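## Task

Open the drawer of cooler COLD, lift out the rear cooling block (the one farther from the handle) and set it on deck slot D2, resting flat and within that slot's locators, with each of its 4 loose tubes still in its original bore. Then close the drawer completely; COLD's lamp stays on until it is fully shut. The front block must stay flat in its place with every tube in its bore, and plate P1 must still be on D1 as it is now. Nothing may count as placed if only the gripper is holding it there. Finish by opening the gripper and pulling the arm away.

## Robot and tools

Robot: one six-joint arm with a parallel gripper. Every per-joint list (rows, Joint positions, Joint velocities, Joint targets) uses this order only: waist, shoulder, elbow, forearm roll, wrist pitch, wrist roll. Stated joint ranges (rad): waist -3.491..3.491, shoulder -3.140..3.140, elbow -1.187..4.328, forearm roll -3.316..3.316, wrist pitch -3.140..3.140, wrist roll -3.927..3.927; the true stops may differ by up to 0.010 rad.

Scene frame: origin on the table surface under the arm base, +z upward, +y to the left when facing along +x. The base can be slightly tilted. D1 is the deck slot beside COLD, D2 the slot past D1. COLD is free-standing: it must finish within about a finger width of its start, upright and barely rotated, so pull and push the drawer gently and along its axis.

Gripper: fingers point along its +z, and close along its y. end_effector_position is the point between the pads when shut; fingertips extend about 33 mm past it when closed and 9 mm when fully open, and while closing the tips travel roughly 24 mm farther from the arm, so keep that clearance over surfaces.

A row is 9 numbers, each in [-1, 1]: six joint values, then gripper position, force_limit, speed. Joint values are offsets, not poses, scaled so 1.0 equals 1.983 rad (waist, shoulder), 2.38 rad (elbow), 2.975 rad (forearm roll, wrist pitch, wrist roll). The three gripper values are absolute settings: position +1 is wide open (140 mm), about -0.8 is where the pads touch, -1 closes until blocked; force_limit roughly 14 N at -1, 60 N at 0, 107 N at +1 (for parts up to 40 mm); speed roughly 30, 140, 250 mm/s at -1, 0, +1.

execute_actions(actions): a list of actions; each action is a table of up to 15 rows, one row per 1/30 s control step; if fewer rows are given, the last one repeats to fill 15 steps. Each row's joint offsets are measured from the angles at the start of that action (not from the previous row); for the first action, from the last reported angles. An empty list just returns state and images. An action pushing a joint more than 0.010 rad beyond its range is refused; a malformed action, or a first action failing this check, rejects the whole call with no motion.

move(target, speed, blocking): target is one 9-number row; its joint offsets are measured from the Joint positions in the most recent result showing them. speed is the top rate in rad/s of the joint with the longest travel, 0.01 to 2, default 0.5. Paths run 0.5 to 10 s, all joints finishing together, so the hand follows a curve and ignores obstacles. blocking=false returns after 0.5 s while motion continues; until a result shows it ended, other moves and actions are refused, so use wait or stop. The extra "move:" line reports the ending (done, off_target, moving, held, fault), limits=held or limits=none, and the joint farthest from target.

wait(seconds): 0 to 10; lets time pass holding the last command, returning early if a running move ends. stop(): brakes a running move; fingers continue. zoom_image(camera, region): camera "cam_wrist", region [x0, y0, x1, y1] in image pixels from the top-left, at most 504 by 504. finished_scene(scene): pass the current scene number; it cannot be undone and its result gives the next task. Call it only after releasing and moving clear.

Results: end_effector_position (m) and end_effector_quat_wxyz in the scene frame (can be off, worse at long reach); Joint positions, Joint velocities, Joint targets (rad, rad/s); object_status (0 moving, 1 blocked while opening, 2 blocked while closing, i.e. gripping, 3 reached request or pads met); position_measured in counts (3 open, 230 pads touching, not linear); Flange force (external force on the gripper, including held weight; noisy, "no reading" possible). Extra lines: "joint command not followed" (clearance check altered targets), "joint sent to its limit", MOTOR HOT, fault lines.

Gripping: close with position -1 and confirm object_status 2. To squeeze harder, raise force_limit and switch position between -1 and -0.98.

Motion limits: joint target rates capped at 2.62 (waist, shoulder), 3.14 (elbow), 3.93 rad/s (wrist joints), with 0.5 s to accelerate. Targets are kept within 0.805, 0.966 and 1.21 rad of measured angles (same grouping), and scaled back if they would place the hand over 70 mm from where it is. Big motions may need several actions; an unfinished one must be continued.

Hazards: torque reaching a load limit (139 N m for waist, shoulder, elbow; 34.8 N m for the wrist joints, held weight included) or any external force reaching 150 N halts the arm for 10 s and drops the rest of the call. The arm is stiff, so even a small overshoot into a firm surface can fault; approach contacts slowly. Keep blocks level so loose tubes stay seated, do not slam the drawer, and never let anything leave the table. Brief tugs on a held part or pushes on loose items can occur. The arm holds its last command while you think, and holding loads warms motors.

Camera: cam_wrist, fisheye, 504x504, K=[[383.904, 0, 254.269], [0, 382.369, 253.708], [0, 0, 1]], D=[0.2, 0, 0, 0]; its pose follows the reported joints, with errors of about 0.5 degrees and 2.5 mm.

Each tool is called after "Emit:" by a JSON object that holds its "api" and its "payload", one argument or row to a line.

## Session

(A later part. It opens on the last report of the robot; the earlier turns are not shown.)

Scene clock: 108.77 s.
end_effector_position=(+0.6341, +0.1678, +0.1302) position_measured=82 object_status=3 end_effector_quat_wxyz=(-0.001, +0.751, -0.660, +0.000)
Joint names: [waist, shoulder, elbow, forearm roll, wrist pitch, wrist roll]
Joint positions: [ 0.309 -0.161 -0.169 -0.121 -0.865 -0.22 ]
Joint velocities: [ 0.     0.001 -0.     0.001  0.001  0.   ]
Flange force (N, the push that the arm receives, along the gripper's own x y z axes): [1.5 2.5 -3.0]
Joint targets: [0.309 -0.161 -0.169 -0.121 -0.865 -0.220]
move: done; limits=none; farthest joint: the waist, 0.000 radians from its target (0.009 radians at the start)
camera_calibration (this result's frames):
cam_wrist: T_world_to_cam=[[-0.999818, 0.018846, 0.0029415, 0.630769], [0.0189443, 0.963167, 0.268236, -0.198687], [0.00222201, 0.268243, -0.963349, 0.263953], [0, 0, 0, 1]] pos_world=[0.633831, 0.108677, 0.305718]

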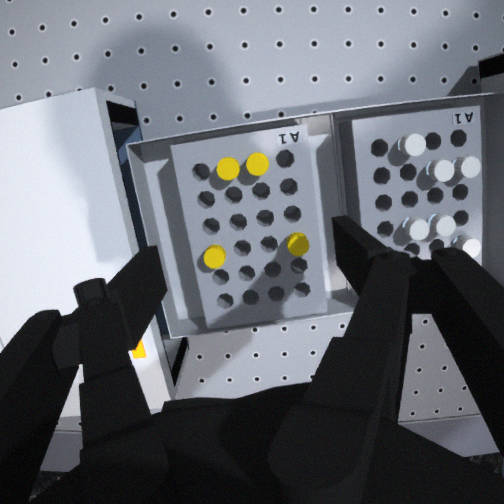

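Emit:
{"api": "move", "payload": {
  "target": [0.0057,0.0463,-0.0039,-0.0006,0.0342,0.0007,0.37,0,0],
  "speed": 0.08
}}

Scene clock: 111.80 s.
end_effector_position=(+0.6354, +0.1681, +0.0777) position_measured=82 object_status=3 end_effector_quat_wxyz=(-0.001, +0.751, -0.660, +0.000)
Joint names: [waist, shoulder, elbow, forearm roll, wrist pitch, wrist roll]
Joint positions: [ 0.32  -0.07  -0.178 -0.123 -0.764 -0.218]
Joint velocities: [ 0.     0.001  0.001 -0.001  0.001 -0.   ]
Flange force (N, the push that the arm receives, along the gripper's own x y z axes): [-0.2 4.5 -6.0]
Joint targets: [0.320 -0.070 -0.178 -0.123 -0.763 -0.218]
move: done; limits=none; farthest joint: the shoulder, 0.001 radians from its target (0.092 radians at the start)
camera_calibration (this result's frames):
cam_wrist: T_world_to_cam=[[-0.999827, 0.0183437, 0.00295128, 0.632311], [0.0184629, 0.963152, 0.268322, -0.18462], [0.0020795, 0.26833, -0.963325, 0.213407], [0, 0, 0, 1]] pos_world=[0.635166, 0.108955, 0.253252]

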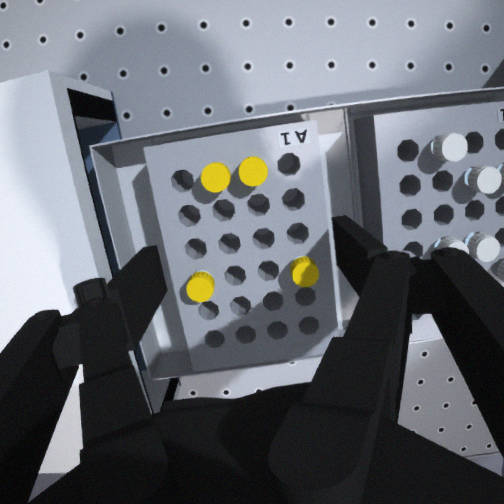

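Emit:
{"api": "move", "payload": {
  "target": [0.0012,0.0095,-0.0012,-0.0001,0.0071,0.0001,0.44,0,0],
  "speed": 0.025
}}

Scene clock: 113.43 s.
end_effector_position=(+0.6346, +0.1677, +0.0668) position_measured=73 object_status=3 end_effector_quat_wxyz=(-0.001, +0.751, -0.660, +0.000)
Joint names: [waist, shoulder, elbow, forearm roll, wrist pitch, wrist roll]
Joint positions: [ 0.322 -0.051 -0.181 -0.123 -0.742 -0.217]
Joint velocities: [ 0.     0.001  0.    -0.001  0.001 -0.   ]
Flange force (N, the push that the arm receives, along the gripper's own x y z axes): [1.6 -0.2 -4.4]
Joint targets: [0.322 -0.051 -0.181 -0.123 -0.742 -0.217]
move: done; limits=none; farthest joint: the waist, 0.000 radians from its target (0.002 radians at the start)
camera_calibration (this result's frames):
cam_wrist: T_world_to_cam=[[-0.999827, 0.0182725, 0.00351462, 0.631515], [0.0185461, 0.963272, 0.267886, -0.181323], [0.0015094, 0.267904, -0.963444, 0.203411], [0, 0, 0, 1]] pos_world=[0.634461, 0.10863, 0.24233]

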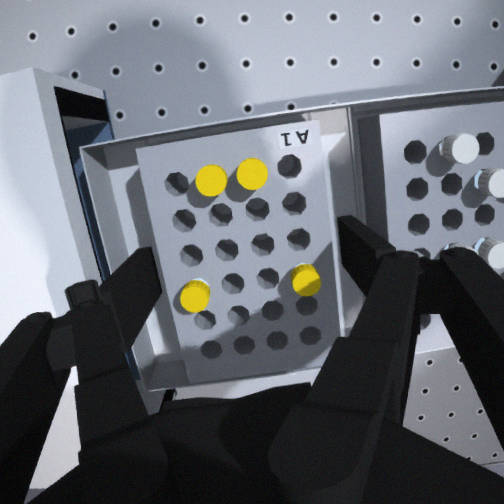

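Emit:
{"api": "move", "payload": {
  "target": [0.0015,0.013,-0.0008,-0.0001,0.0093,0,0.44,0,0],
  "speed": 0.025
}}

Scene clock: 124.33 s.
end_effector_position=(+0.6344, +0.1678, +0.0615) position_measured=73 object_status=3 end_effector_quat_wxyz=(-0.001, +0.751, -0.660, +0.000)
Joint names: [waist, shoulder, elbow, forearm roll, wrist pitch, wrist roll]
Joint positions: [ 0.324 -0.042 -0.182 -0.123 -0.732 -0.217]
Joint velocities: [ 0.    -0.     0.001  0.001  0.    -0.   ]
Flange force (N, the push that the arm receives, along the gripper's own x y z axes): [4.6 14.6 -36.3]
Joint targets: [0.324 -0.042 -0.182 -0.123 -0.732 -0.217]
FORCE FAULT: contact force on the arm reached its limit, and the arm stopped for 10 seconds. The contact can be on any part of the arm, not only on its tool. That time counts as 20 of the actions that you can send in this scene. The arm's remaining commands of this call were not run. The arm holds still and accepts commands again. Move the arm away from the contact; if what it grips holds it there, let go first. Pushing or pulling that hard again can fault the arm again.
move: fault; limits=none; farthest joint: the wrist pitch, 0.018 radians from its target (0.028 radians at the start)
camera_calibration (this result's frames):
cam_wrist: T_world_to_cam=[[-0.99983, 0.0181523, 0.00332175, 0.631435], [0.0183785, 0.963257, 0.267952, -0.179857], [0.00166424, 0.267968, -0.963426, 0.198245], [0, 0, 0, 1]] pos_world=[0.634303, 0.108663, 0.23709]

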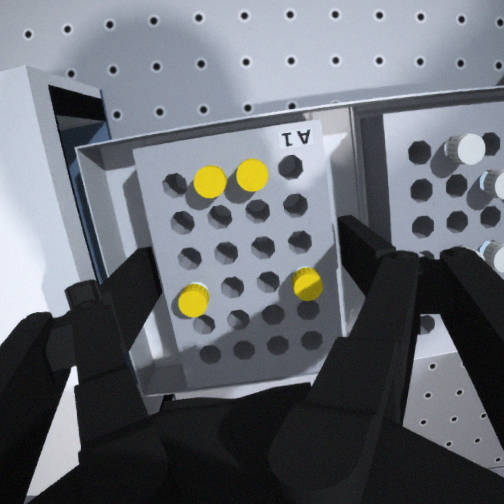

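Emit:
{"api": "execute_actions", "payload": {
  "actions": [
    [[-0.0002,-0.0022,0,0,-0.0016,0,0.44,0,0]],
    [[0,0,0,0,0,0,0.33,-1,-1]]
  ]
}}

Emit:
{"api": "zoom_image", "payload": {
  "camera": "cam_wrist",
  "region": [0,180,504,420]
}}

Scene clock: 125.97 s.
end_effector_position=(+0.6343, +0.1678, +0.0638) position_measured=87 object_status=0 end_effector_quat_wxyz=(-0.000, +0.751, -0.660, +0.000)
Joint names: [waist, shoulder, elbow, forearm roll, wrist pitch, wrist roll]
Joint positions: [ 0.323 -0.046 -0.182 -0.123 -0.737 -0.217]
Joint velocities: [ 0.     0.     0.001  0.001  0.    -0.   ]
Flange force (N, the push that the arm receives, along the gripper's own x y z axes): [1.7 1.5 -5.8]
Flange force at the end of the 1st action (N, along the gripper's axes at the end of the call): [1.7 0.7 -5.0]
Joint targets: [0.323 -0.046 -0.182 -0.123 -0.737 -0.217]
camera_calibration (this result's frames):
cam_wrist: T_world_to_cam=[[-0.999829, 0.0180948, 0.00373564, 0.631236], [0.0184341, 0.963257, 0.267948, -0.180535], [0.0012501, 0.267971, -0.963426, 0.200743], [0, 0, 0, 1]] pos_world=[0.634206, 0.108686, 0.239417]

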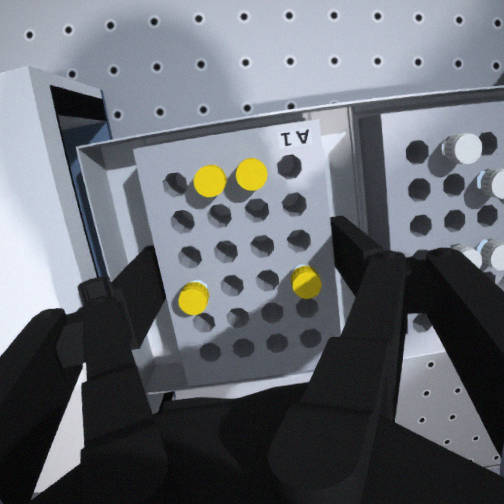

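Region (0, 180, 504, 420) of cam_wrist's 504x504 image, scaled by 1.000; it fills the top 240 rows of this view, and the rest is white.

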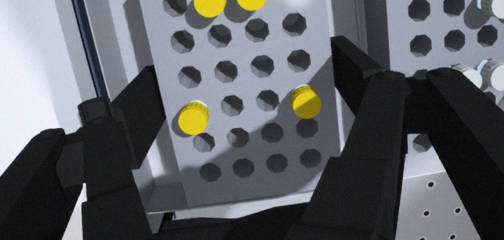

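Emit:
{"api": "execute_actions", "payload": {
  "actions": [
    [[0,0,0,0,0,0,-1,0.3,-1]],
    [[0,0,0,0,0,0,-1,0.3,-1]]
  ]
}}

Scene clock: 127.83 s.
end_effector_position=(+0.6343, +0.1678, +0.0639) position_measured=104 object_status=2 end_effector_quat_wxyz=(-0.000, +0.751, -0.660, +0.000)
Joint names: [waist, shoulder, elbow, forearm roll, wrist pitch, wrist roll]
Joint positions: [ 0.323 -0.046 -0.182 -0.123 -0.737 -0.217]
Joint velocities: [ 0.    -0.001 -0.    -0.     0.    -0.   ]
Flange force (N, the push that the arm receives, along the gripper's own x y z axes): [-0.1 1.6 -23.1]
Flange force at the end of the 1st action (N, along the gripper's axes at the end of the call): [-0.1 0.5 -23.0]
Joint targets: [0.323 -0.046 -0.182 -0.123 -0.737 -0.217]
camera_calibration (this result's frames):
cam_wrist: T_world_to_cam=[[-0.99983, 0.0180943, 0.00368117, 0.631259], [0.0184189, 0.963251, 0.267972, -0.180553], [0.00130288, 0.267994, -0.96342, 0.200769], [0, 0, 0, 1]] pos_world=[0.634215, 0.10869, 0.239484]

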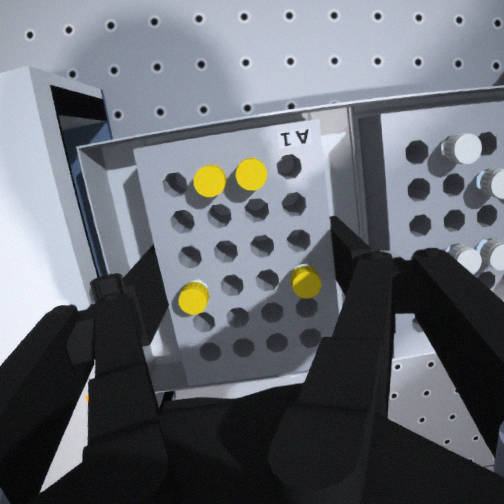

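Emit:
{"api": "execute_actions", "payload": {
  "actions": [
    [[0,0,0,0,0,0,0.27,0.3,-1]],
    [[0.0002,0.0018,0,0,0.0013,0,0.27,0.3,-1]],
    [[0.0001,0.001,0,0,0.0007,0,0.27,0.3,-1]],
    [[0.0001,0.001,0,0,0.0007,0,0.27,0.3,-1]]
  ]
}}

Scene clock: 130.30 s.
end_effector_position=(+0.6345, +0.1678, +0.0599) position_measured=95 object_status=3 end_effector_quat_wxyz=(-0.001, +0.751, -0.660, +0.000)
Joint names: [waist, shoulder, elbow, forearm roll, wrist pitch, wrist roll]
Joint positions: [ 0.324 -0.039 -0.182 -0.123 -0.729 -0.217]
Joint velocities: [-0.     0.     0.001  0.     0.    -0.   ]
Flange force (N, the push that the arm receives, along the gripper's own x y z axes): [0.8 0.4 -5.6]
Flange force at the end of the 1st action (N, along the gripper's axes at the end of the call): [1.6 0.3 -3.6]
Flange force at the end of the 2nd action (N, along the gripper's axes at the end of the call): [-1.0 0.7 -5.3]
Flange force at the end of the 3rd action (N, along the gripper's axes at the end of the call): [0.9 2.6 -4.9]
Joint targets: [0.324 -0.039 -0.182 -0.123 -0.729 -0.217]
camera_calibration (this result's frames):
cam_wrist: T_world_to_cam=[[-0.999831, 0.0181097, 0.00317782, 0.631511], [0.0182989, 0.963253, 0.267971, -0.1794], [0.00179182, 0.267983, -0.963422, 0.196578], [0, 0, 0, 1]] pos_world=[0.634335, 0.108691, 0.235455]

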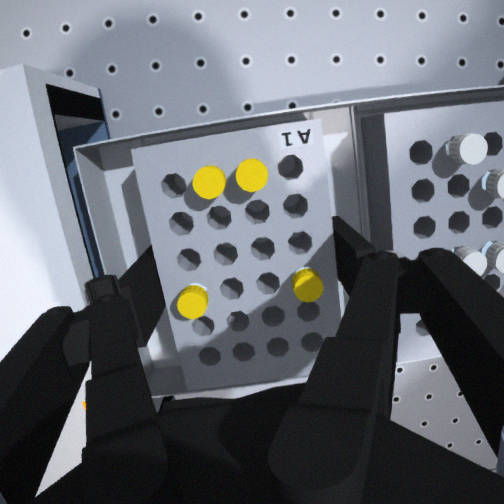

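Emit:
{"api": "execute_actions", "payload": {
  "actions": [
    [[0.0001,0.0011,-0.0001,0,0.0008,0,0.27,0.3,-1]],
    [[0.0001,0.0011,-0.0001,0,0.0008,0,0.27,0.3,-1]],
    [[0.0001,0.0011,-0.0001,0,0.0008,0,0.27,0.3,-1]]
  ]
}}

Scene clock: 132.13 s.
end_effector_position=(+0.6343, +0.1675, +0.0562) position_measured=95 object_status=3 end_effector_quat_wxyz=(-0.001, +0.751, -0.660, +0.001)
Joint names: [waist, shoulder, elbow, forearm roll, wrist pitch, wrist roll]
Joint positions: [ 0.325 -0.032 -0.183 -0.123 -0.722 -0.217]
Joint velocities: [-0.     0.001 -0.    -0.    -0.     0.   ]
Flange force (N, the push that the arm receives, along the gripper's own x y z axes): [1.7 -2.3 -3.9]
Flange force at the end of the 1st action (N, along the gripper's axes at the end of the call): [1.6 1.2 -6.3]
Flange force at the end of the 2nd action (N, along the gripper's axes at the end of the call): [1.3 0.2 -4.7]
Joint targets: [0.325 -0.032 -0.183 -0.123 -0.722 -0.217]
camera_calibration (this result's frames):
cam_wrist: T_world_to_cam=[[-0.999828, 0.0182494, 0.00319208, 0.631298], [0.0184378, 0.963334, 0.26767, -0.178234], [0.00180976, 0.267683, -0.963505, 0.193145], [0, 0, 0, 1]] pos_world=[0.634127, 0.108477, 0.231789]

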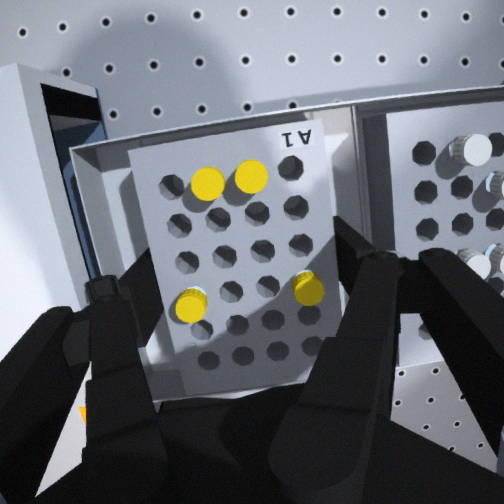

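Gripping here and lifting to the pose above the drawer.

Emit:
{"api": "execute_actions", "payload": {
  "actions": [
    [[0,0,0,0,0,0,-1,0.6,-1]],
    [[0,0,0,0,0,0,-1,0.6,-1]]
  ]
}}

Emit:
{"api": "move", "payload": {
  "target": [-0.0082,-0.0655,0.0052,0.0008,-0.0481,-0.0007,-1,0.6,-1],
  "speed": 0.06
}}

Scene clock: 133.53 s.
end_effector_position=(+0.6343, +0.1675, +0.0562) position_measured=105 object_status=2 end_effector_quat_wxyz=(-0.001, +0.751, -0.660, +0.001)
Joint names: [waist, shoulder, elbow, forearm roll, wrist pitch, wrist roll]
Joint positions: [ 0.325 -0.032 -0.183 -0.123 -0.722 -0.217]
Joint velocities: [ 0.    -0.    -0.     0.001  0.    -0.   ]
Flange force (N, the push that the arm receives, along the gripper's own x y z axes): [0.1 2.0 -23.3]
Flange force at the end of the 1st action (N, along the gripper's axes at the end of the call): [-0.8 1.7 -23.3]
Joint targets: [0.325 -0.032 -0.183 -0.123 -0.722 -0.217]
camera_calibration (this result's frames):
cam_wrist: T_world_to_cam=[[-0.999828, 0.0182493, 0.00318227, 0.631302], [0.0184351, 0.963333, 0.267673, -0.178233], [0.00181925, 0.267686, -0.963505, 0.193136], [0, 0, 0, 1]] pos_world=[0.634128, 0.108477, 0.231787]

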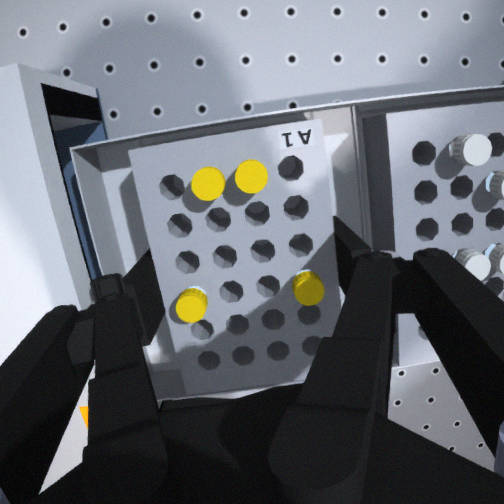

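Scene clock: 136.23 s.
end_effector_position=(+0.6337, +0.1674, +0.1301) position_measured=105 object_status=2 end_effector_quat_wxyz=(-0.001, +0.751, -0.660, +0.001)
Joint names: [waist, shoulder, elbow, forearm roll, wrist pitch, wrist roll]
Joint positions: [ 0.308 -0.162 -0.17  -0.121 -0.865 -0.219]
Joint velocities: [-0.001 -0.001  0.001 -0.    -0.001 -0.   ]
Flange force (N, the push that the arm receives, along the gripper's own x y z axes): [3.4 0.5 3.3]
Joint targets: [0.308 -0.162 -0.170 -0.121 -0.865 -0.219]
move: done; limits=none; farthest joint: the waist, 0.000 radians from its target (0.016 radians at the start)
camera_calibration (this result's frames):
cam_wrist: T_world_to_cam=[[-0.99982, 0.0187127, 0.00313824, 0.630386], [0.0188696, 0.963297, 0.267774, -0.198145], [0.00198771, 0.267785, -0.963477, 0.26423], [0, 0, 0, 1]] pos_world=[0.633486, 0.10832, 0.30566]

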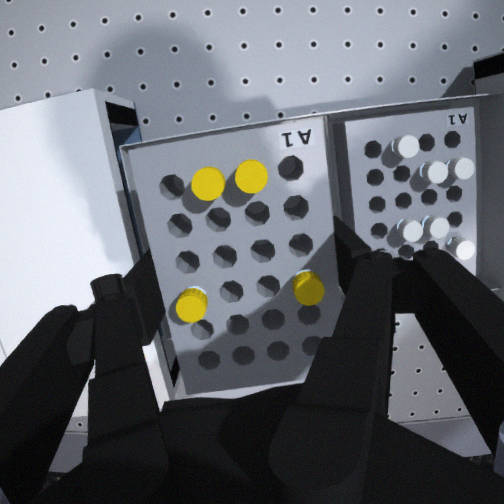

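Emit:
{"api": "move", "payload": {
  "target": [-0.3628,0.0267,0.0429,-0.1492,-0.1022,-0.078,-1,0.6,-1],
  "speed": 0.35
}}

Emit:
{"api": "move", "payload": {
  "target": [-0.2104,0.2239,0.106,-0.0486,-0.0329,-0.0706,-1,0.6,-1],
  "speed": 0.3
}}

Scene clock: 141.33 s.
end_effector_position=(+0.5992, -0.0699, +0.2193) position_measured=105 object_status=2 end_effector_quat_wxyz=(+0.001, -0.337, +0.942, -0.000)
Joint names: [waist, shoulder, elbow, forearm roll, wrist pitch, wrist roll]
Joint positions: [-0.411 -0.109 -0.068 -0.565 -1.169 -0.451]
Joint velocities: [-0.001  0.    -0.001 -0.001 -0.     0.   ]
Flange force (N, the push that the arm receives, along the gripper's own x y z axes): [0.7 2.2 5.7]
Joint targets: [-0.411 -0.109 -0.068 -0.565 -1.169 -0.451]
move: done; limits=none; farthest joint: the waist, 0.000 radians from its target (0.720 radians at the start)
camera_calibration (this result's frames):
cam_wrist: T_world_to_cam=[[-0.513101, 0.858317, 0.00428937, 0.36687], [0.827304, 0.493218, 0.268895, -0.510322], [0.228682, 0.141519, -0.96316, 0.269022], [0, 0, 0, 1]] pos_world=[0.548913, -0.101262, 0.39476]

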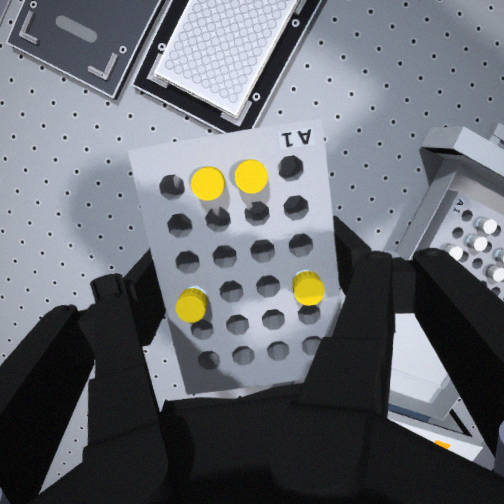

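Scene clock: 143.27 s.
end_effector_position=(+0.5599, -0.3103, +0.1992) position_measured=105 object_status=2 end_effector_quat_wxyz=(+0.001, +0.000, +1.000, +0.000)
Joint names: [waist, shoulder, elbow, forearm roll, wrist pitch, wrist roll]
Joint positions: [-0.828  0.335  0.184 -0.709 -1.267 -0.661]
Joint velocities: [-0.001  0.002 -0.002  0.001 -0.    -0.001]
Flange force (N, the push that the arm receives, along the gripper's own x y z axes): [-2.5 -1.5 7.3]
Joint targets: [-0.828 0.335 0.184 -0.709 -1.267 -0.661]
move: done; limits=none; farthest joint: the waist, 0.000 radians from its target (0.417 radians at the start)
camera_calibration (this result's frames):
cam_wrist: T_world_to_cam=[[0.148109, 0.988958, 0.00498085, 0.223323], [0.952299, -0.143974, 0.269067, -0.621543], [0.266814, -0.0351081, -0.963108, 0.216593], [0, 0, 0, 1]] pos_world=[0.501029, -0.302739, 0.374727]

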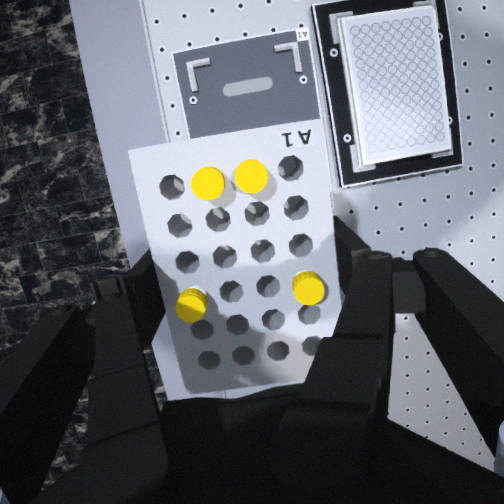

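Emit:
{"api": "zoom_image", "payload": {
  "camera": "cam_wrist",
  "region": [120,0,480,200]
}}

Emit:
{"api": "zoom_image", "payload": {
  "camera": "cam_wrist",
  "region": [165,20,335,160]
}}

Region (120, 0, 480, 200) of cam_wrist's 504x504 image, scaled by 1.400, with more detail than that image has.

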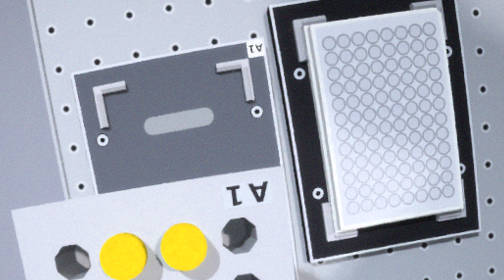

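Region (165, 20, 335, 160) of cam_wrist's 504x504 image, scaled by 2.965, with more detail than that image has; it fills the top 415 rows of this view, and the rest is white.

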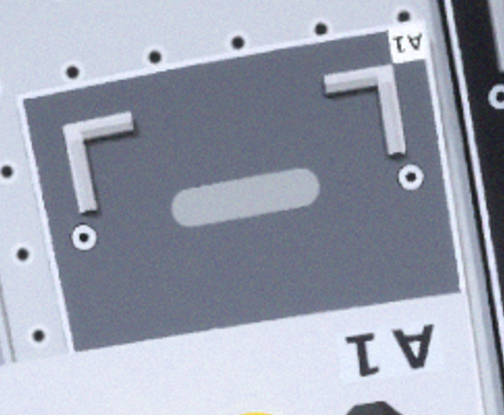

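Emit:
{"api": "move", "payload": {
  "target": [0.0372,0.0177,-0.0996,-0.028,0.0834,0.0594,-1,0.6,-1],
  "speed": 0.2
}}

Scene clock: 148.10 s.
end_effector_position=(+0.4894, -0.2934, +0.0893) position_measured=105 object_status=2 end_effector_quat_wxyz=(+0.001, -0.015, +1.000, +0.000)
Joint names: [waist, shoulder, elbow, forearm roll, wrist pitch, wrist roll]
Joint positions: [-0.755  0.37  -0.053 -0.793 -1.019 -0.485]
Joint velocities: [ 0.001  0.     0.001 -0.001  0.001  0.   ]
Flange force (N, the push that the arm receives, along the gripper's own x y z axes): [0.0 -0.1 4.1]
Joint targets: [-0.754 0.370 -0.053 -0.793 -1.019 -0.485]
move: done; limits=none; farthest joint: the waist, 0.000 radians from its target (0.074 radians at the start)
camera_calibration (this result's frames):
cam_wrist: T_world_to_cam=[[0.118578, 0.992932, 0.00512772, 0.233217], [0.955951, -0.115555, 0.269825, -0.516], [0.26851, -0.0270934, -0.962896, 0.131629], [0, 0, 0, 1]] pos_world=[0.430272, -0.287629, 0.264779]

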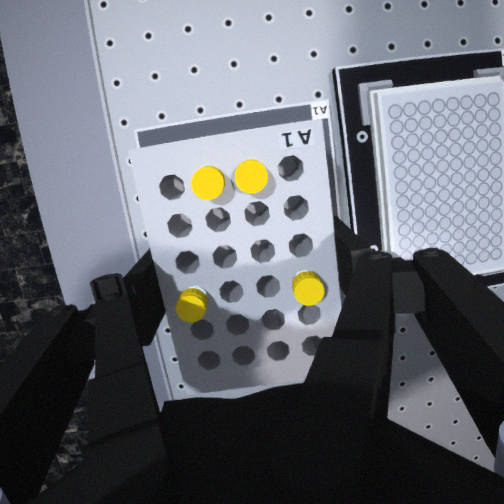

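Emit:
{"api": "move", "payload": {
  "target": [0.0124,0.0155,0.0022,-0.004,0.0112,0.0014,-1,0.6,-1],
  "speed": 0.04
}}

Emit:
{"api": "zoom_image", "payload": {
  "camera": "cam_wrist",
  "region": [90,60,390,260]
}}

Scene clock: 151.93 s.
end_effector_position=(+0.4916, -0.2934, +0.0685) position_measured=105 object_status=2 end_effector_quat_wxyz=(+0.001, -0.015, +1.000, +0.000)
Joint names: [waist, shoulder, elbow, forearm roll, wrist pitch, wrist roll]
Joint positions: [-0.73   0.401 -0.048 -0.804 -0.985 -0.48 ]
Joint velocities: [ 0.001  0.002  0.002 -0.     0.001 -0.   ]
Flange force (N, the push that the arm receives, along the gripper's own x y z axes): [1.7 2.8 4.0]
Joint targets: [-0.730 0.401 -0.048 -0.804 -0.985 -0.480]
move: done; limits=none; farthest joint: the forearm roll, 0.001 radians from its target (0.012 radians at the start)
camera_calibration (this result's frames):
cam_wrist: T_world_to_cam=[[0.117517, 0.993056, 0.00537137, 0.233558], [0.956172, -0.11461, 0.269443, -0.512247], [0.268188, -0.0265283, -0.963001, 0.111307], [0, 0, 0, 1]] pos_world=[0.432498, -0.287692, 0.243955]

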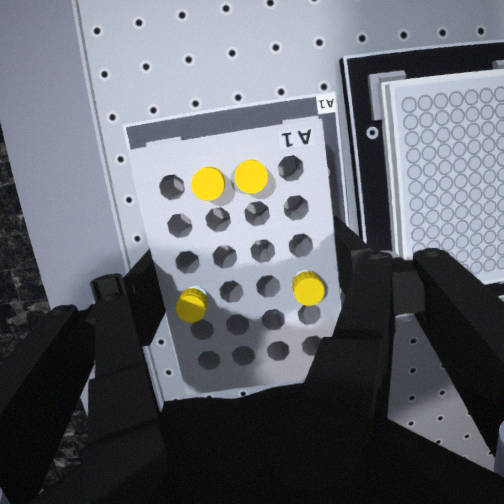

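Region (90, 60, 390, 260) of cam_wrist's 504x504 image, scaled by 1.680, with more detail than that image has.

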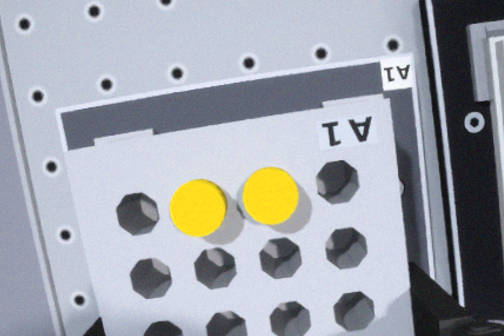

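Emit:
{"api": "execute_actions", "payload": {
  "actions": [
    [[0.0006,0.0007,0.0016,0.0005,-0.0006,-0.0002,-1,0.6,-1]],
    [[0.002,0.0026,0.0004,-0.0007,0.0019,0.0002,-1,0.6,-1]],
    [[0.002,0.0026,0.0004,-0.0007,0.0019,0.0002,-1,0.6,-1]],
    [[0.001,0.0013,0.0002,-0.00035,0.00093,0.0001,-1,0.6,-1]],
    [[0.001,0.0013,0.0002,-0.00035,0.00093,0.0001,-1,0.6,-1]]
  ]
}}

Scene clock: 155.73 s.
end_effector_position=(+0.4940, -0.2935, +0.0581) position_measured=105 object_status=2 end_effector_quat_wxyz=(+0.001, -0.016, +1.000, +0.000)
Joint names: [waist, shoulder, elbow, forearm roll, wrist pitch, wrist roll]
Joint positions: [-0.717  0.417 -0.041 -0.809 -0.97  -0.479]
Joint velocities: [-0.    -0.001 -0.001 -0.001  0.    -0.001]
Flange force (N, the push that the arm receives, along the gripper's own x y z axes): [-11.1 30.7 -34.2]
Flange force at the end of the 1st action (N, along the gripper's axes at the end of the call): [-0.4 0.5 4.3]
Flange force at the end of the 2nd action (N, along the gripper's axes at the end of the call): [1.5 2.5 2.9]
Flange force at the end of the 3rd action (N, along the gripper's axes at the end of the call): [0.7 1.0 2.6]
Flange force at the end of the 4th action (N, along the gripper's axes at the end of the call): [-0.8 13.2 -16.4]
Joint targets: [-0.717 0.417 -0.041 -0.809 -0.970 -0.479]
camera_calibration (this result's frames):
cam_wrist: T_world_to_cam=[[0.115232, 0.993323, 0.00566082, 0.234588], [0.956497, -0.112494, 0.269182, -0.511292], [0.268021, -0.0256037, -0.963073, 0.100974], [0, 0, 0, 1]] pos_world=[0.434955, -0.287953, 0.233548]

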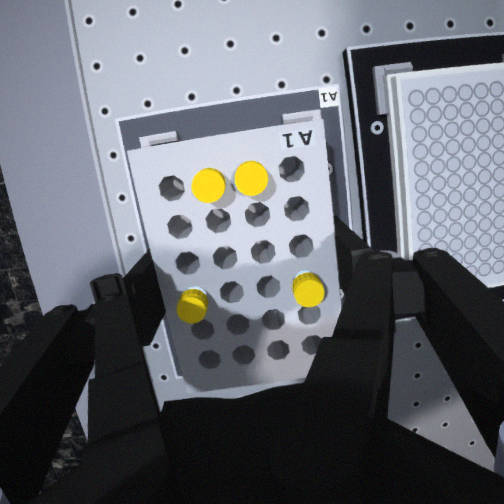

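Emit:
{"api": "execute_actions", "payload": {
  "actions": [
    [[0.0012,-0.0013,-0.0007,0.0002,0.0002,-0.0006,-1,0.6,-1]],
    [[0.0005,0.00065,0,-0.0002,0.0005,0,-1,0.6,-1]]
  ]
}}

Scene clock: 157.53 s.
end_effector_position=(+0.4943, -0.2921, +0.0572) position_measured=105 object_status=2 end_effector_quat_wxyz=(+0.001, -0.017, +1.000, +0.000)
Joint names: [waist, shoulder, elbow, forearm roll, wrist pitch, wrist roll]
Joint positions: [-0.714  0.416 -0.043 -0.809 -0.968 -0.481]
Joint velocities: [-0.     0.     0.001 -0.     0.    -0.   ]
Flange force (N, the push that the arm receives, along the gripper's own x y z axes): [3.0 0.2 3.2]
Flange force at the end of the 1st action (N, along the gripper's axes at the end of the call): [2.5 0.1 4.3]
Joint targets: [-0.714 0.416 -0.043 -0.809 -0.968 -0.481]
camera_calibration (this result's frames):
cam_wrist: T_world_to_cam=[[0.114589, 0.993397, 0.00565893, 0.233511], [0.95675, -0.111892, 0.268531, -0.511061], [0.267391, -0.0253566, -0.963254, 0.100485], [0, 0, 0, 1]] pos_world=[0.435332, -0.286604, 0.232707]

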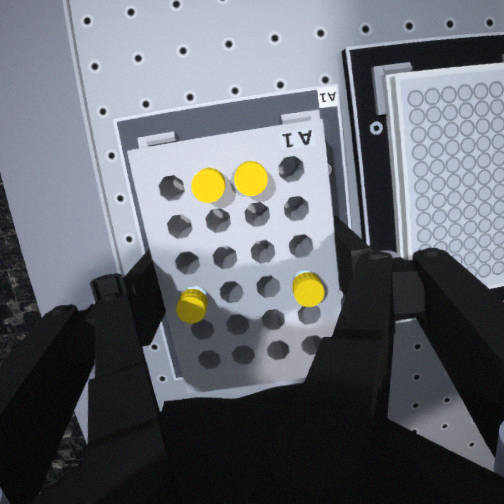

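Emit:
{"api": "execute_actions", "payload": {
  "actions": [
    [[0.0005,0.00065,0,-0.0002,0.0005,0,-1,0.6,-1]],
    [[0.0005,0.00065,0,-0.0002,0.0005,0,-1,0.6,-1]],
    [[0.0005,0.00065,0,-0.0002,0.0005,0,-1,0.6,-1]]
  ]
}}

Scene clock: 159.37 s.
end_effector_position=(+0.4941, -0.2920, +0.0545) position_measured=105 object_status=2 end_effector_quat_wxyz=(+0.000, -0.016, +1.000, +0.000)
Joint names: [waist, shoulder, elbow, forearm roll, wrist pitch, wrist roll]
Joint positions: [-0.711  0.42  -0.043 -0.811 -0.964 -0.481]
Joint velocities: [-0.     0.001  0.    -0.001  0.     0.   ]
Flange force (N, the push that the arm receives, along the gripper's own x y z axes): [20.1 13.7 -42.8]
Flange force at the end of the 1st action (N, along the gripper's axes at the end of the call): [1.9 1.2 3.4]
Flange force at the end of the 2nd action (N, along the gripper's axes at the end of the call): [12.8 7.5 -23.6]
Joint targets: [-0.711 0.420 -0.043 -0.811 -0.964 -0.481]
camera_calibration (this result's frames):
cam_wrist: T_world_to_cam=[[0.115582, 0.993282, 0.00561575, 0.232916], [0.956699, -0.112842, 0.268317, -0.510407], [0.267148, -0.0256401, -0.963314, 0.097951], [0, 0, 0, 1]] pos_world=[0.435218, -0.286435, 0.230001]

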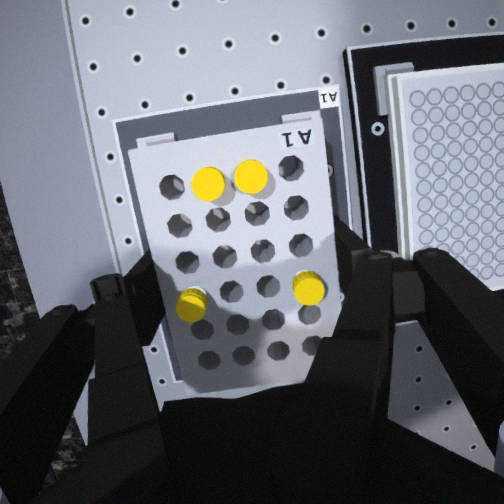

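Still on the chamfers; shifting −x by 1 mm and +y by 0.7 mm.

Emit:
{"api": "execute_actions", "payload": {
  "actions": [
    [[0.0001,-0.0012,-0.0017,-0.0003,0.0006,-0.0001,-1,0.6,-1]],
    [[0.0004,0.0005,0,-0.00015,0.0004,0,-1,0.6,-1]],
    [[0.0004,0.0005,0,-0.00015,0.0004,0,-1,0.6,-1]]
  ]
}}

Scene clock: 161.23 s.
end_effector_position=(+0.4933, -0.2911, +0.0532) position_measured=105 object_status=2 end_effector_quat_wxyz=(+0.001, -0.015, +1.000, +0.000)
Joint names: [waist, shoulder, elbow, forearm roll, wrist pitch, wrist roll]
Joint positions: [-0.709  0.419 -0.047 -0.813 -0.96  -0.481]
Joint velocities: [ 0.     0.    -0.001  0.     0.     0.   ]
Flange force (N, the push that the arm receives, along the gripper's own x y z axes): [-2.5 16.8 -140.2]
Flange force at the end of the 1st action (N, along the gripper's axes at the end of the call): [-8.8 -16.5 -9.6]
Flange force at the end of the 2nd action (N, along the gripper's axes at the end of the call): [-2.7 1.1 -75.0]
Joint targets: [-0.709 0.419 -0.047 -0.813 -0.960 -0.481]
camera_calibration (this result's frames):
cam_wrist: T_world_to_cam=[[0.117626, 0.993045, 0.00509325, 0.231151], [0.956349, -0.114658, 0.268795, -0.509509], [0.267509, -0.0267462, -0.963184, 0.0964738], [0, 0, 0, 1]] pos_world=[0.434271, -0.285382, 0.228698]

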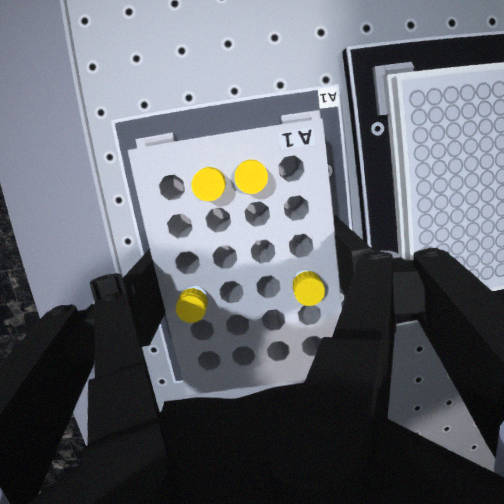

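Emit:
{"api": "execute_actions", "payload": {
  "actions": [
    [[-0.0007,-0.0009,0,0.0003,-0.0007,0,-1,0.6,-1]],
    [[0,0,0,0,0,0,0.36,0,-0.6]],
    [[-0.012,-0.0155,-0.001,0.004,-0.011,-0.001,0.36,0,0]],
    [[-0.025,-0.033,-0.003,0.009,-0.023,-0.003,0.36,0,0]],
    [[-0.04,-0.05,0,0.014,-0.037,-0.004,0.36,0,0]],
    [[-0.02,-0.05,0,0.014,-0.037,-0.004,0.36,0,0]]
  ]
}}

Scene clock: 165.23 s.
end_effector_position=(+0.4761, -0.2684, +0.2464) position_measured=84 object_status=3 end_effector_quat_wxyz=(-0.009, -0.037, +0.999, -0.011)
Joint names: [waist, shoulder, elbow, forearm roll, wrist pitch, wrist roll]
Joint positions: [-0.902  0.124 -0.056 -0.69  -1.283 -0.517]
Joint velocities: [-0.    -0.003  0.002 -0.    -0.002 -0.   ]
Flange force (N, the push that the arm receives, along the gripper's own x y z axes): [2.3 3.8 -3.4]
Flange force at the end of the 2nd action (N, along the gripper's axes at the end of the call): [0.7 -0.8 -3.3]
Flange force at the end of the 3rd action (N, along the gripper's axes at the end of the call): [1.1 -0.5 -4.7]
Flange force at the end of the 4th action (N, along the gripper's axes at the end of the call): [1.1 2.0 -7.9]
Flange force at the end of the 5th action (N, along the gripper's axes at the end of the call): [0.6 -1.0 -1.9]
Joint targets: [-0.902 0.124 -0.056 -0.690 -1.283 -0.517]
camera_calibration (this result's frames):
cam_wrist: T_world_to_cam=[[0.0737869, 0.997075, -0.0199067, 0.237764], [0.965087, -0.0663609, 0.253384, -0.529856], [0.251321, -0.0379081, -0.967161, 0.29348], [0, 0, 0, 1]] pos_world=[0.420055, -0.261105, 0.422833]

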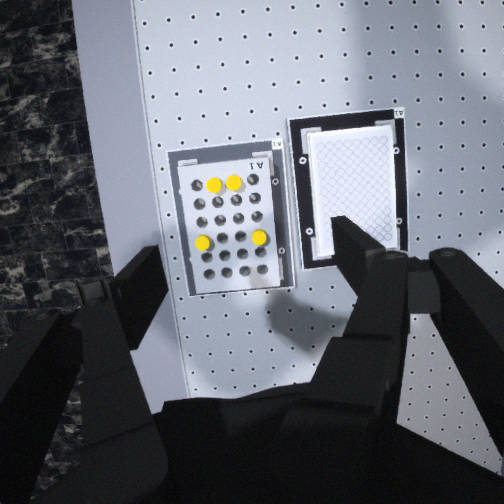

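Emit:
{"api": "move", "payload": {
  "target": [0.8114,-0.4821,-0.3697,0.3146,0.1684,-0.6323,1,0,0],
  "speed": 1
}}

Emit:
{"api": "move", "payload": {
  "target": [-0.01,0.05,-0.017,0.01,0.045,-0.005,1,0,0],
  "speed": 0.3
}}

Scene clock: 168.53 s.
end_effector_position=(+0.4020, +0.1324, +0.1573) position_measured=3 object_status=3 end_effector_quat_wxyz=(+0.007, -0.040, +0.999, +0.001)
Joint names: [waist, shoulder, elbow, forearm roll, wrist pitch, wrist roll]
Joint positions: [ 0.707 -0.832 -0.936  0.246 -0.782 -2.398]
Joint velocities: [ 0.001  0.001  0.001  0.001  0.    -0.001]
Flange force (N, the push that the arm receives, along the gripper's own x y z axes): no reading
Joint targets: [0.707 -0.832 -0.936 0.246 -0.782 -2.398]
move: done; limits=none; farthest joint: the waist, 0.000 radians from its target (1.609 radians at the start)
camera_calibration (this result's frames):
cam_wrist: T_world_to_cam=[[0.0681957, 0.997642, 0.00776368, -0.160384], [0.957474, -0.0676327, 0.28048, -0.410192], [0.280344, -0.011694, -0.959828, 0.22485], [0, 0, 0, 1]] pos_world=[0.34065, 0.134893, 0.332113]

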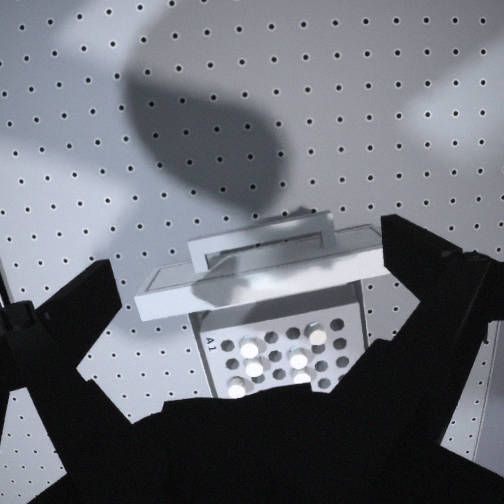

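Scene clock: 169.43 s.
end_effector_position=(+0.3986, +0.1318, +0.1228) position_measured=3 object_status=3 end_effector_quat_wxyz=(+0.007, -0.048, +0.999, -0.003)
Joint names: [waist, shoulder, elbow, forearm roll, wrist pitch, wrist roll]
Joint positions: [ 0.687 -0.733 -0.977  0.275 -0.648 -2.413]
Joint velocities: [-0.001  0.001  0.002  0.001  0.001  0.   ]
Flange force (N, the push that the arm receives, along the gripper's own x y z axes): no reading
Joint targets: [0.687 -0.733 -0.977 0.275 -0.648 -2.413]
move: done; limits=none; farthest joint: the waist, 0.000 radians from its target (0.020 radians at the start)
camera_calibration (this result's frames):
cam_wrist: T_world_to_cam=[[0.0522084, 0.998636, 0.000120334, -0.152057], [0.958484, -0.0501431, 0.280703, -0.399983], [0.280327, -0.0145398, -0.959795, 0.193006], [0, 0, 0, 1]] pos_world=[0.337211, 0.1346, 0.297541]

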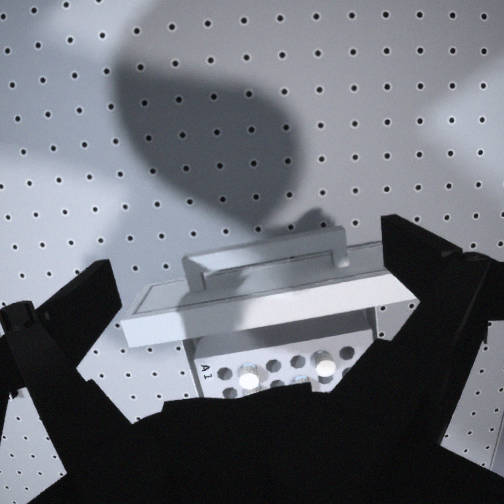

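Emit:
{"api": "move", "payload": {
  "target": [-0.0338,0.1498,-0.0055,0.0222,0.1059,-0.003,1,0,0],
  "speed": 0.2
}}

Emit:
{"api": "move", "payload": {
  "target": [-0.0656,0.0812,0.1315,-0.0951,-0.0437,0.1227,1,0,0],
  "speed": 0.12
}}

Emit:
{"api": "move", "payload": {
  "target": [-0.0696,0.1059,0.1668,-0.0551,-0.0642,0.083,1,0,0],
  "speed": 0.15
}}

Emit:
{"api": "move", "payload": {
  "target": [-0.0232,0.0524,0.0832,-0.0101,-0.034,0.0151,1,0,0],
  "speed": 0.08
}}

Scene clock: 172.33 s.
end_effector_position=(+0.4018, +0.1405, +0.0460) position_measured=3 object_status=3 end_effector_quat_wxyz=(+0.002, -0.069, +0.998, +0.001)
Joint names: [waist, shoulder, elbow, forearm roll, wrist pitch, wrist roll]
Joint positions: [ 0.62  -0.436 -0.99   0.341 -0.333 -2.422]
Joint velocities: [-0.001  0.002 -0.001 -0.     0.001 -0.   ]
Flange force (N, the push that the arm receives, along the gripper's own x y z axes): no reading
Joint targets: [0.620 -0.436 -0.990 0.341 -0.333 -2.422]
move: done; limits=none; farthest joint: the waist, 0.000 radians from its target (0.067 radians at the start)
camera_calibration (this result's frames):
cam_wrist: T_world_to_cam=[[0.0101372, 0.999924, 0.00706696, -0.144504], [0.962478, -0.0116737, 0.271109, -0.38771], [0.271171, 0.0040535, -0.962523, 0.119695], [0, 0, 0, 1]] pos_world=[0.342169, 0.139481, 0.221342]

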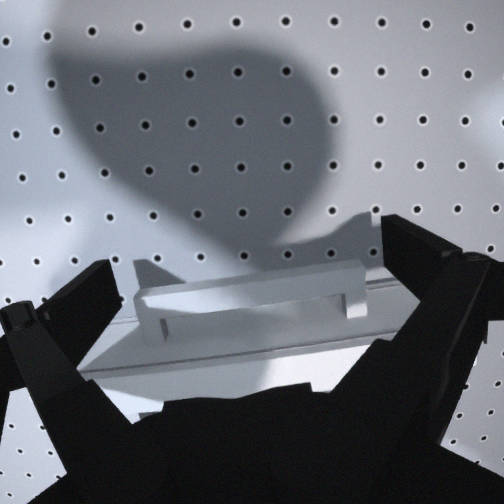

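Scene clock: 175.73 s.
end_effector_position=(+0.4859, +0.1504, +0.0464) position_measured=3 object_status=3 end_effector_quat_wxyz=(+0.001, -0.066, +0.998, +0.000)
Joint names: [waist, shoulder, elbow, forearm roll, wrist pitch, wrist roll]
Joint positions: [ 0.49  -0.275 -0.677  0.059 -0.463 -2.057]
Joint velocities: [ 0.     0.001  0.002 -0.001 -0.     0.001]
Flange force (N, the push that the arm receives, along the gripper's own x y z axes): no reading
Joint targets: [0.490 -0.275 -0.677 0.059 -0.463 -2.057]
move: done; limits=none; farthest joint: the forearm roll, 0.001 radians from its target (0.283 radians at the start)
camera_calibration (this result's frames):
cam_wrist: T_world_to_cam=[[0.0159586, 0.999859, 0.00518994, -0.158054], [0.962731, -0.0167672, 0.269941, -0.467879], [0.26999, 0.000688629, -0.962863, 0.0983376], [0, 0, 0, 1]] pos_world=[0.426414, 0.150119, 0.221806]

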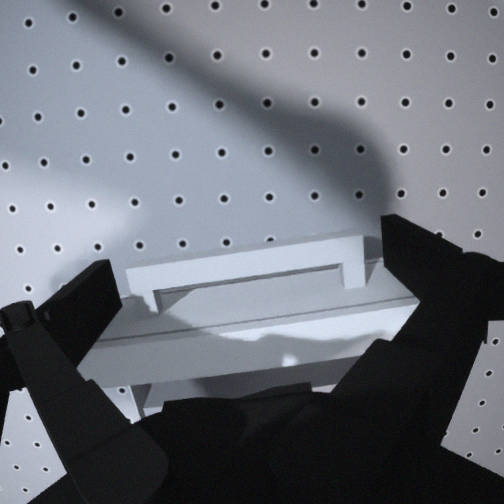

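Scene clock: 178.77 s.
end_effector_position=(+0.6048, +0.1645, +0.0460) position_measured=3 object_status=3 end_effector_quat_wxyz=(+0.001, -0.069, +0.998, +0.000)
Joint names: [waist, shoulder, elbow, forearm roll, wrist pitch, wrist roll]
Joint positions: [ 0.352 -0.065 -0.28  -0.105 -0.654 -1.81 ]
Joint velocities: [-0.     0.001  0.002  0.    -0.001  0.002]
Flange force (N, the push that the arm receives, along the gripper's own x y z axes): [-0.5 0.4 -6.3]
Joint targets: [0.352 -0.065 -0.280 -0.105 -0.654 -1.810]
move: done; limits=none; farthest joint: the waist, 0.000 radians from its target (0.138 radians at the start)
camera_calibration (this result's frames):
cam_wrist: T_world_to_cam=[[0.0102544, 0.999932, 0.00559205, -0.170635], [0.962896, -0.0113825, 0.269633, -0.583002], [0.269678, 0.00261964, -0.962947, 0.0657438], [0, 0, 0, 1]] pos_world=[0.54539, 0.163815, 0.221459]

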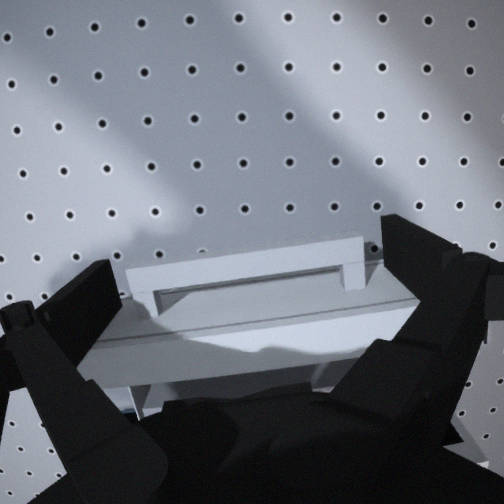

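Scene clock: 181.57 s.
end_effector_position=(+0.6639, +0.1715, +0.0468) position_measured=3 object_status=3 end_effector_quat_wxyz=(+0.000, -0.066, +0.998, -0.001)
Joint names: [waist, shoulder, elbow, forearm roll, wrist pitch, wrist roll]
Joint positions: [ 0.306  0.039 -0.082 -0.135 -0.755 -1.765]
Joint velocities: [-0.001  0.001  0.004  0.    -0.001  0.001]
Flange force (N, the push that the arm receives, along the gripper's own x y z axes): [6.9 -0.6 -6.2]
Joint targets: [0.306 0.039 -0.082 -0.135 -0.755 -1.765]
move: done; limits=none; farthest joint: the waist, 0.000 radians from its target (0.046 radians at the start)
camera_calibration (this result's frames):
cam_wrist: T_world_to_cam=[[0.0159164, 0.999867, 0.00355921, -0.18184], [0.963269, -0.0162879, 0.268043, -0.639344], [0.268065, -0.000837787, -0.9634, 0.0522092], [0, 0, 0, 1]] pos_world=[0.604759, 0.171446, 0.222317]

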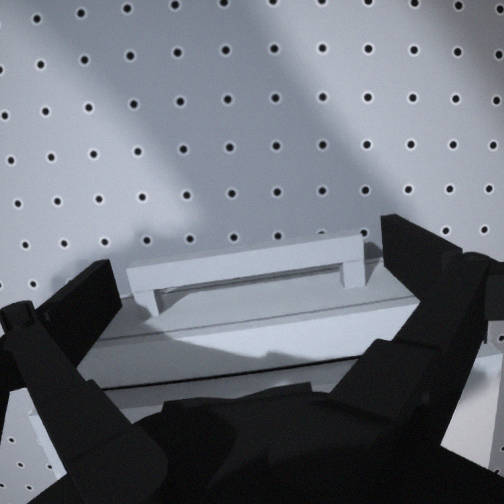

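About 2–3 mm of gap remains; pushing in 1 mm steps.

Emit:
{"api": "execute_actions", "payload": {
  "actions": [
    [[-0.0003,0.0009,0.0014,-0.0001,-0.0006,0.0003,1,0,0]],
    [[-0.0003,0.0009,0.0014,-0.0001,-0.0006,0.0003,1,0,0]],
    [[-0.0003,0.0009,0.0014,-0.0001,-0.0006,0.0003,1,0,0]]
  ]
}}

Scene clock: 183.47 s.
end_effector_position=(+0.6666, +0.1719, +0.0467) position_measured=3 object_status=3 end_effector_quat_wxyz=(-0.000, -0.066, +0.998, -0.001)
Joint names: [waist, shoulder, elbow, forearm roll, wrist pitch, wrist roll]
Joint positions: [ 0.304  0.044 -0.072 -0.136 -0.76  -1.762]
Joint velocities: [0.    0.    0.    0.001 0.    0.   ]
Flange force (N, the push that the arm receives, along the gripper's own x y z axes): [3.7 -0.7 -7.0]
Flange force at the end of the 1st action (N, along the gripper's axes at the end of the call): [1.1 -0.4 -5.3]
Flange force at the end of the 2nd action (N, along the gripper's axes at the end of the call): [0.7 -2.5 -4.7]
Joint targets: [0.304 0.044 -0.072 -0.136 -0.760 -1.762]
camera_calibration (this result's frames):
cam_wrist: T_world_to_cam=[[0.0148293, 0.999884, 0.00332974, -0.181542], [0.963417, -0.0151795, 0.267577, -0.642251], [0.267597, -0.000760058, -0.963531, 0.0517387], [0, 0, 0, 1]] pos_world=[0.607603, 0.171811, 0.222308]

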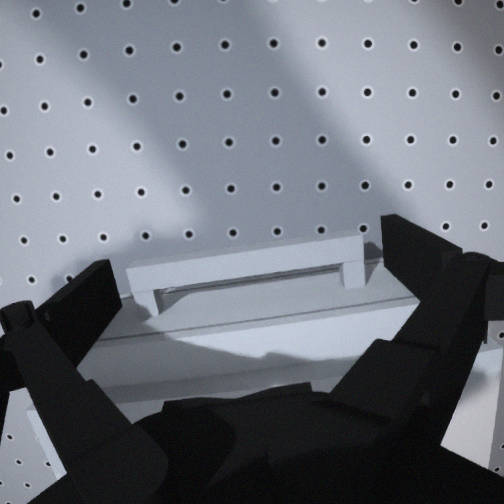

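Emit:
{"api": "execute_actions", "payload": {
  "actions": [
    [[-0.0003,0.0007,0.0011,-0.0001,-0.0005,0.0002,1,0,0]],
    [[0.0017,-0.0045,-0.007,0.0006,0.003,-0.0013,1,0,0]],
    [[-0.006,-0.04,0.003,0,-0.03,0,1,0,0]],
    [[-0.01,-0.06,0.006,0,-0.045,0,1,0,0]],
    [[-0.01,-0.06,0.006,0,-0.045,0,1,0,0]]
  ]
}}

Scene clock: 186.40 s.
end_effector_position=(+0.6456, +0.1643, +0.2390) position_measured=3 object_status=3 end_effector_quat_wxyz=(+0.000, -0.065, +0.998, -0.003)
Joint names: [waist, shoulder, elbow, forearm roll, wrist pitch, wrist roll]
Joint positions: [ 0.256 -0.28  -0.051 -0.135 -1.109 -1.766]
Joint velocities: [-0.001 -0.004 -0.    -0.001 -0.003 -0.   ]
Flange force (N, the push that the arm receives, along the gripper's own x y z axes): [5.4 -0.3 -1.8]
Flange force at the end of the 1st action (N, along the gripper's axes at the end of the call): [19.6 1.9 -12.0]
Flange force at the end of the 2nd action (N, along the gripper's axes at the end of the call): [2.7 -1.0 -6.6]
Flange force at the end of the 3rd action (N, along the gripper's axes at the end of the call): [1.2 -0.3 -3.9]
Flange force at the end of the 4th action (N, along the gripper's axes at the end of the call): [5.8 0.5 -4.2]
Joint targets: [0.256 -0.280 -0.050 -0.135 -1.110 -1.766]
camera_calibration (this result's frames):
cam_wrist: T_world_to_cam=[[0.0169961, 0.999855, -0.00104998, -0.174606], [0.963112, -0.0160895, 0.26862, -0.673423], [0.268564, -0.00557674, -0.963246, 0.242725], [0, 0, 0, 1]] pos_world=[0.586362, 0.1651, 0.414515]

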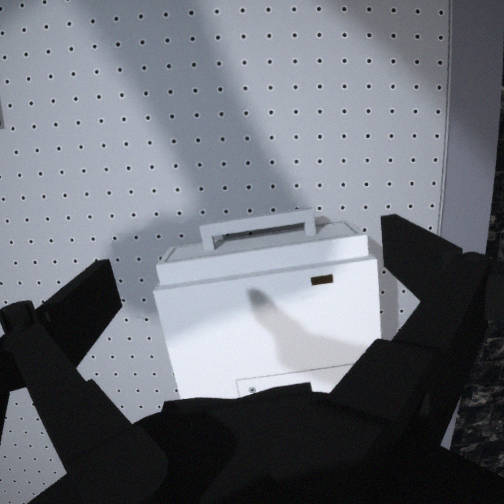

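Emit:
{"api": "finished_scene", "payload": {
  "scene": 1
}}

The scene is finished: the task was done.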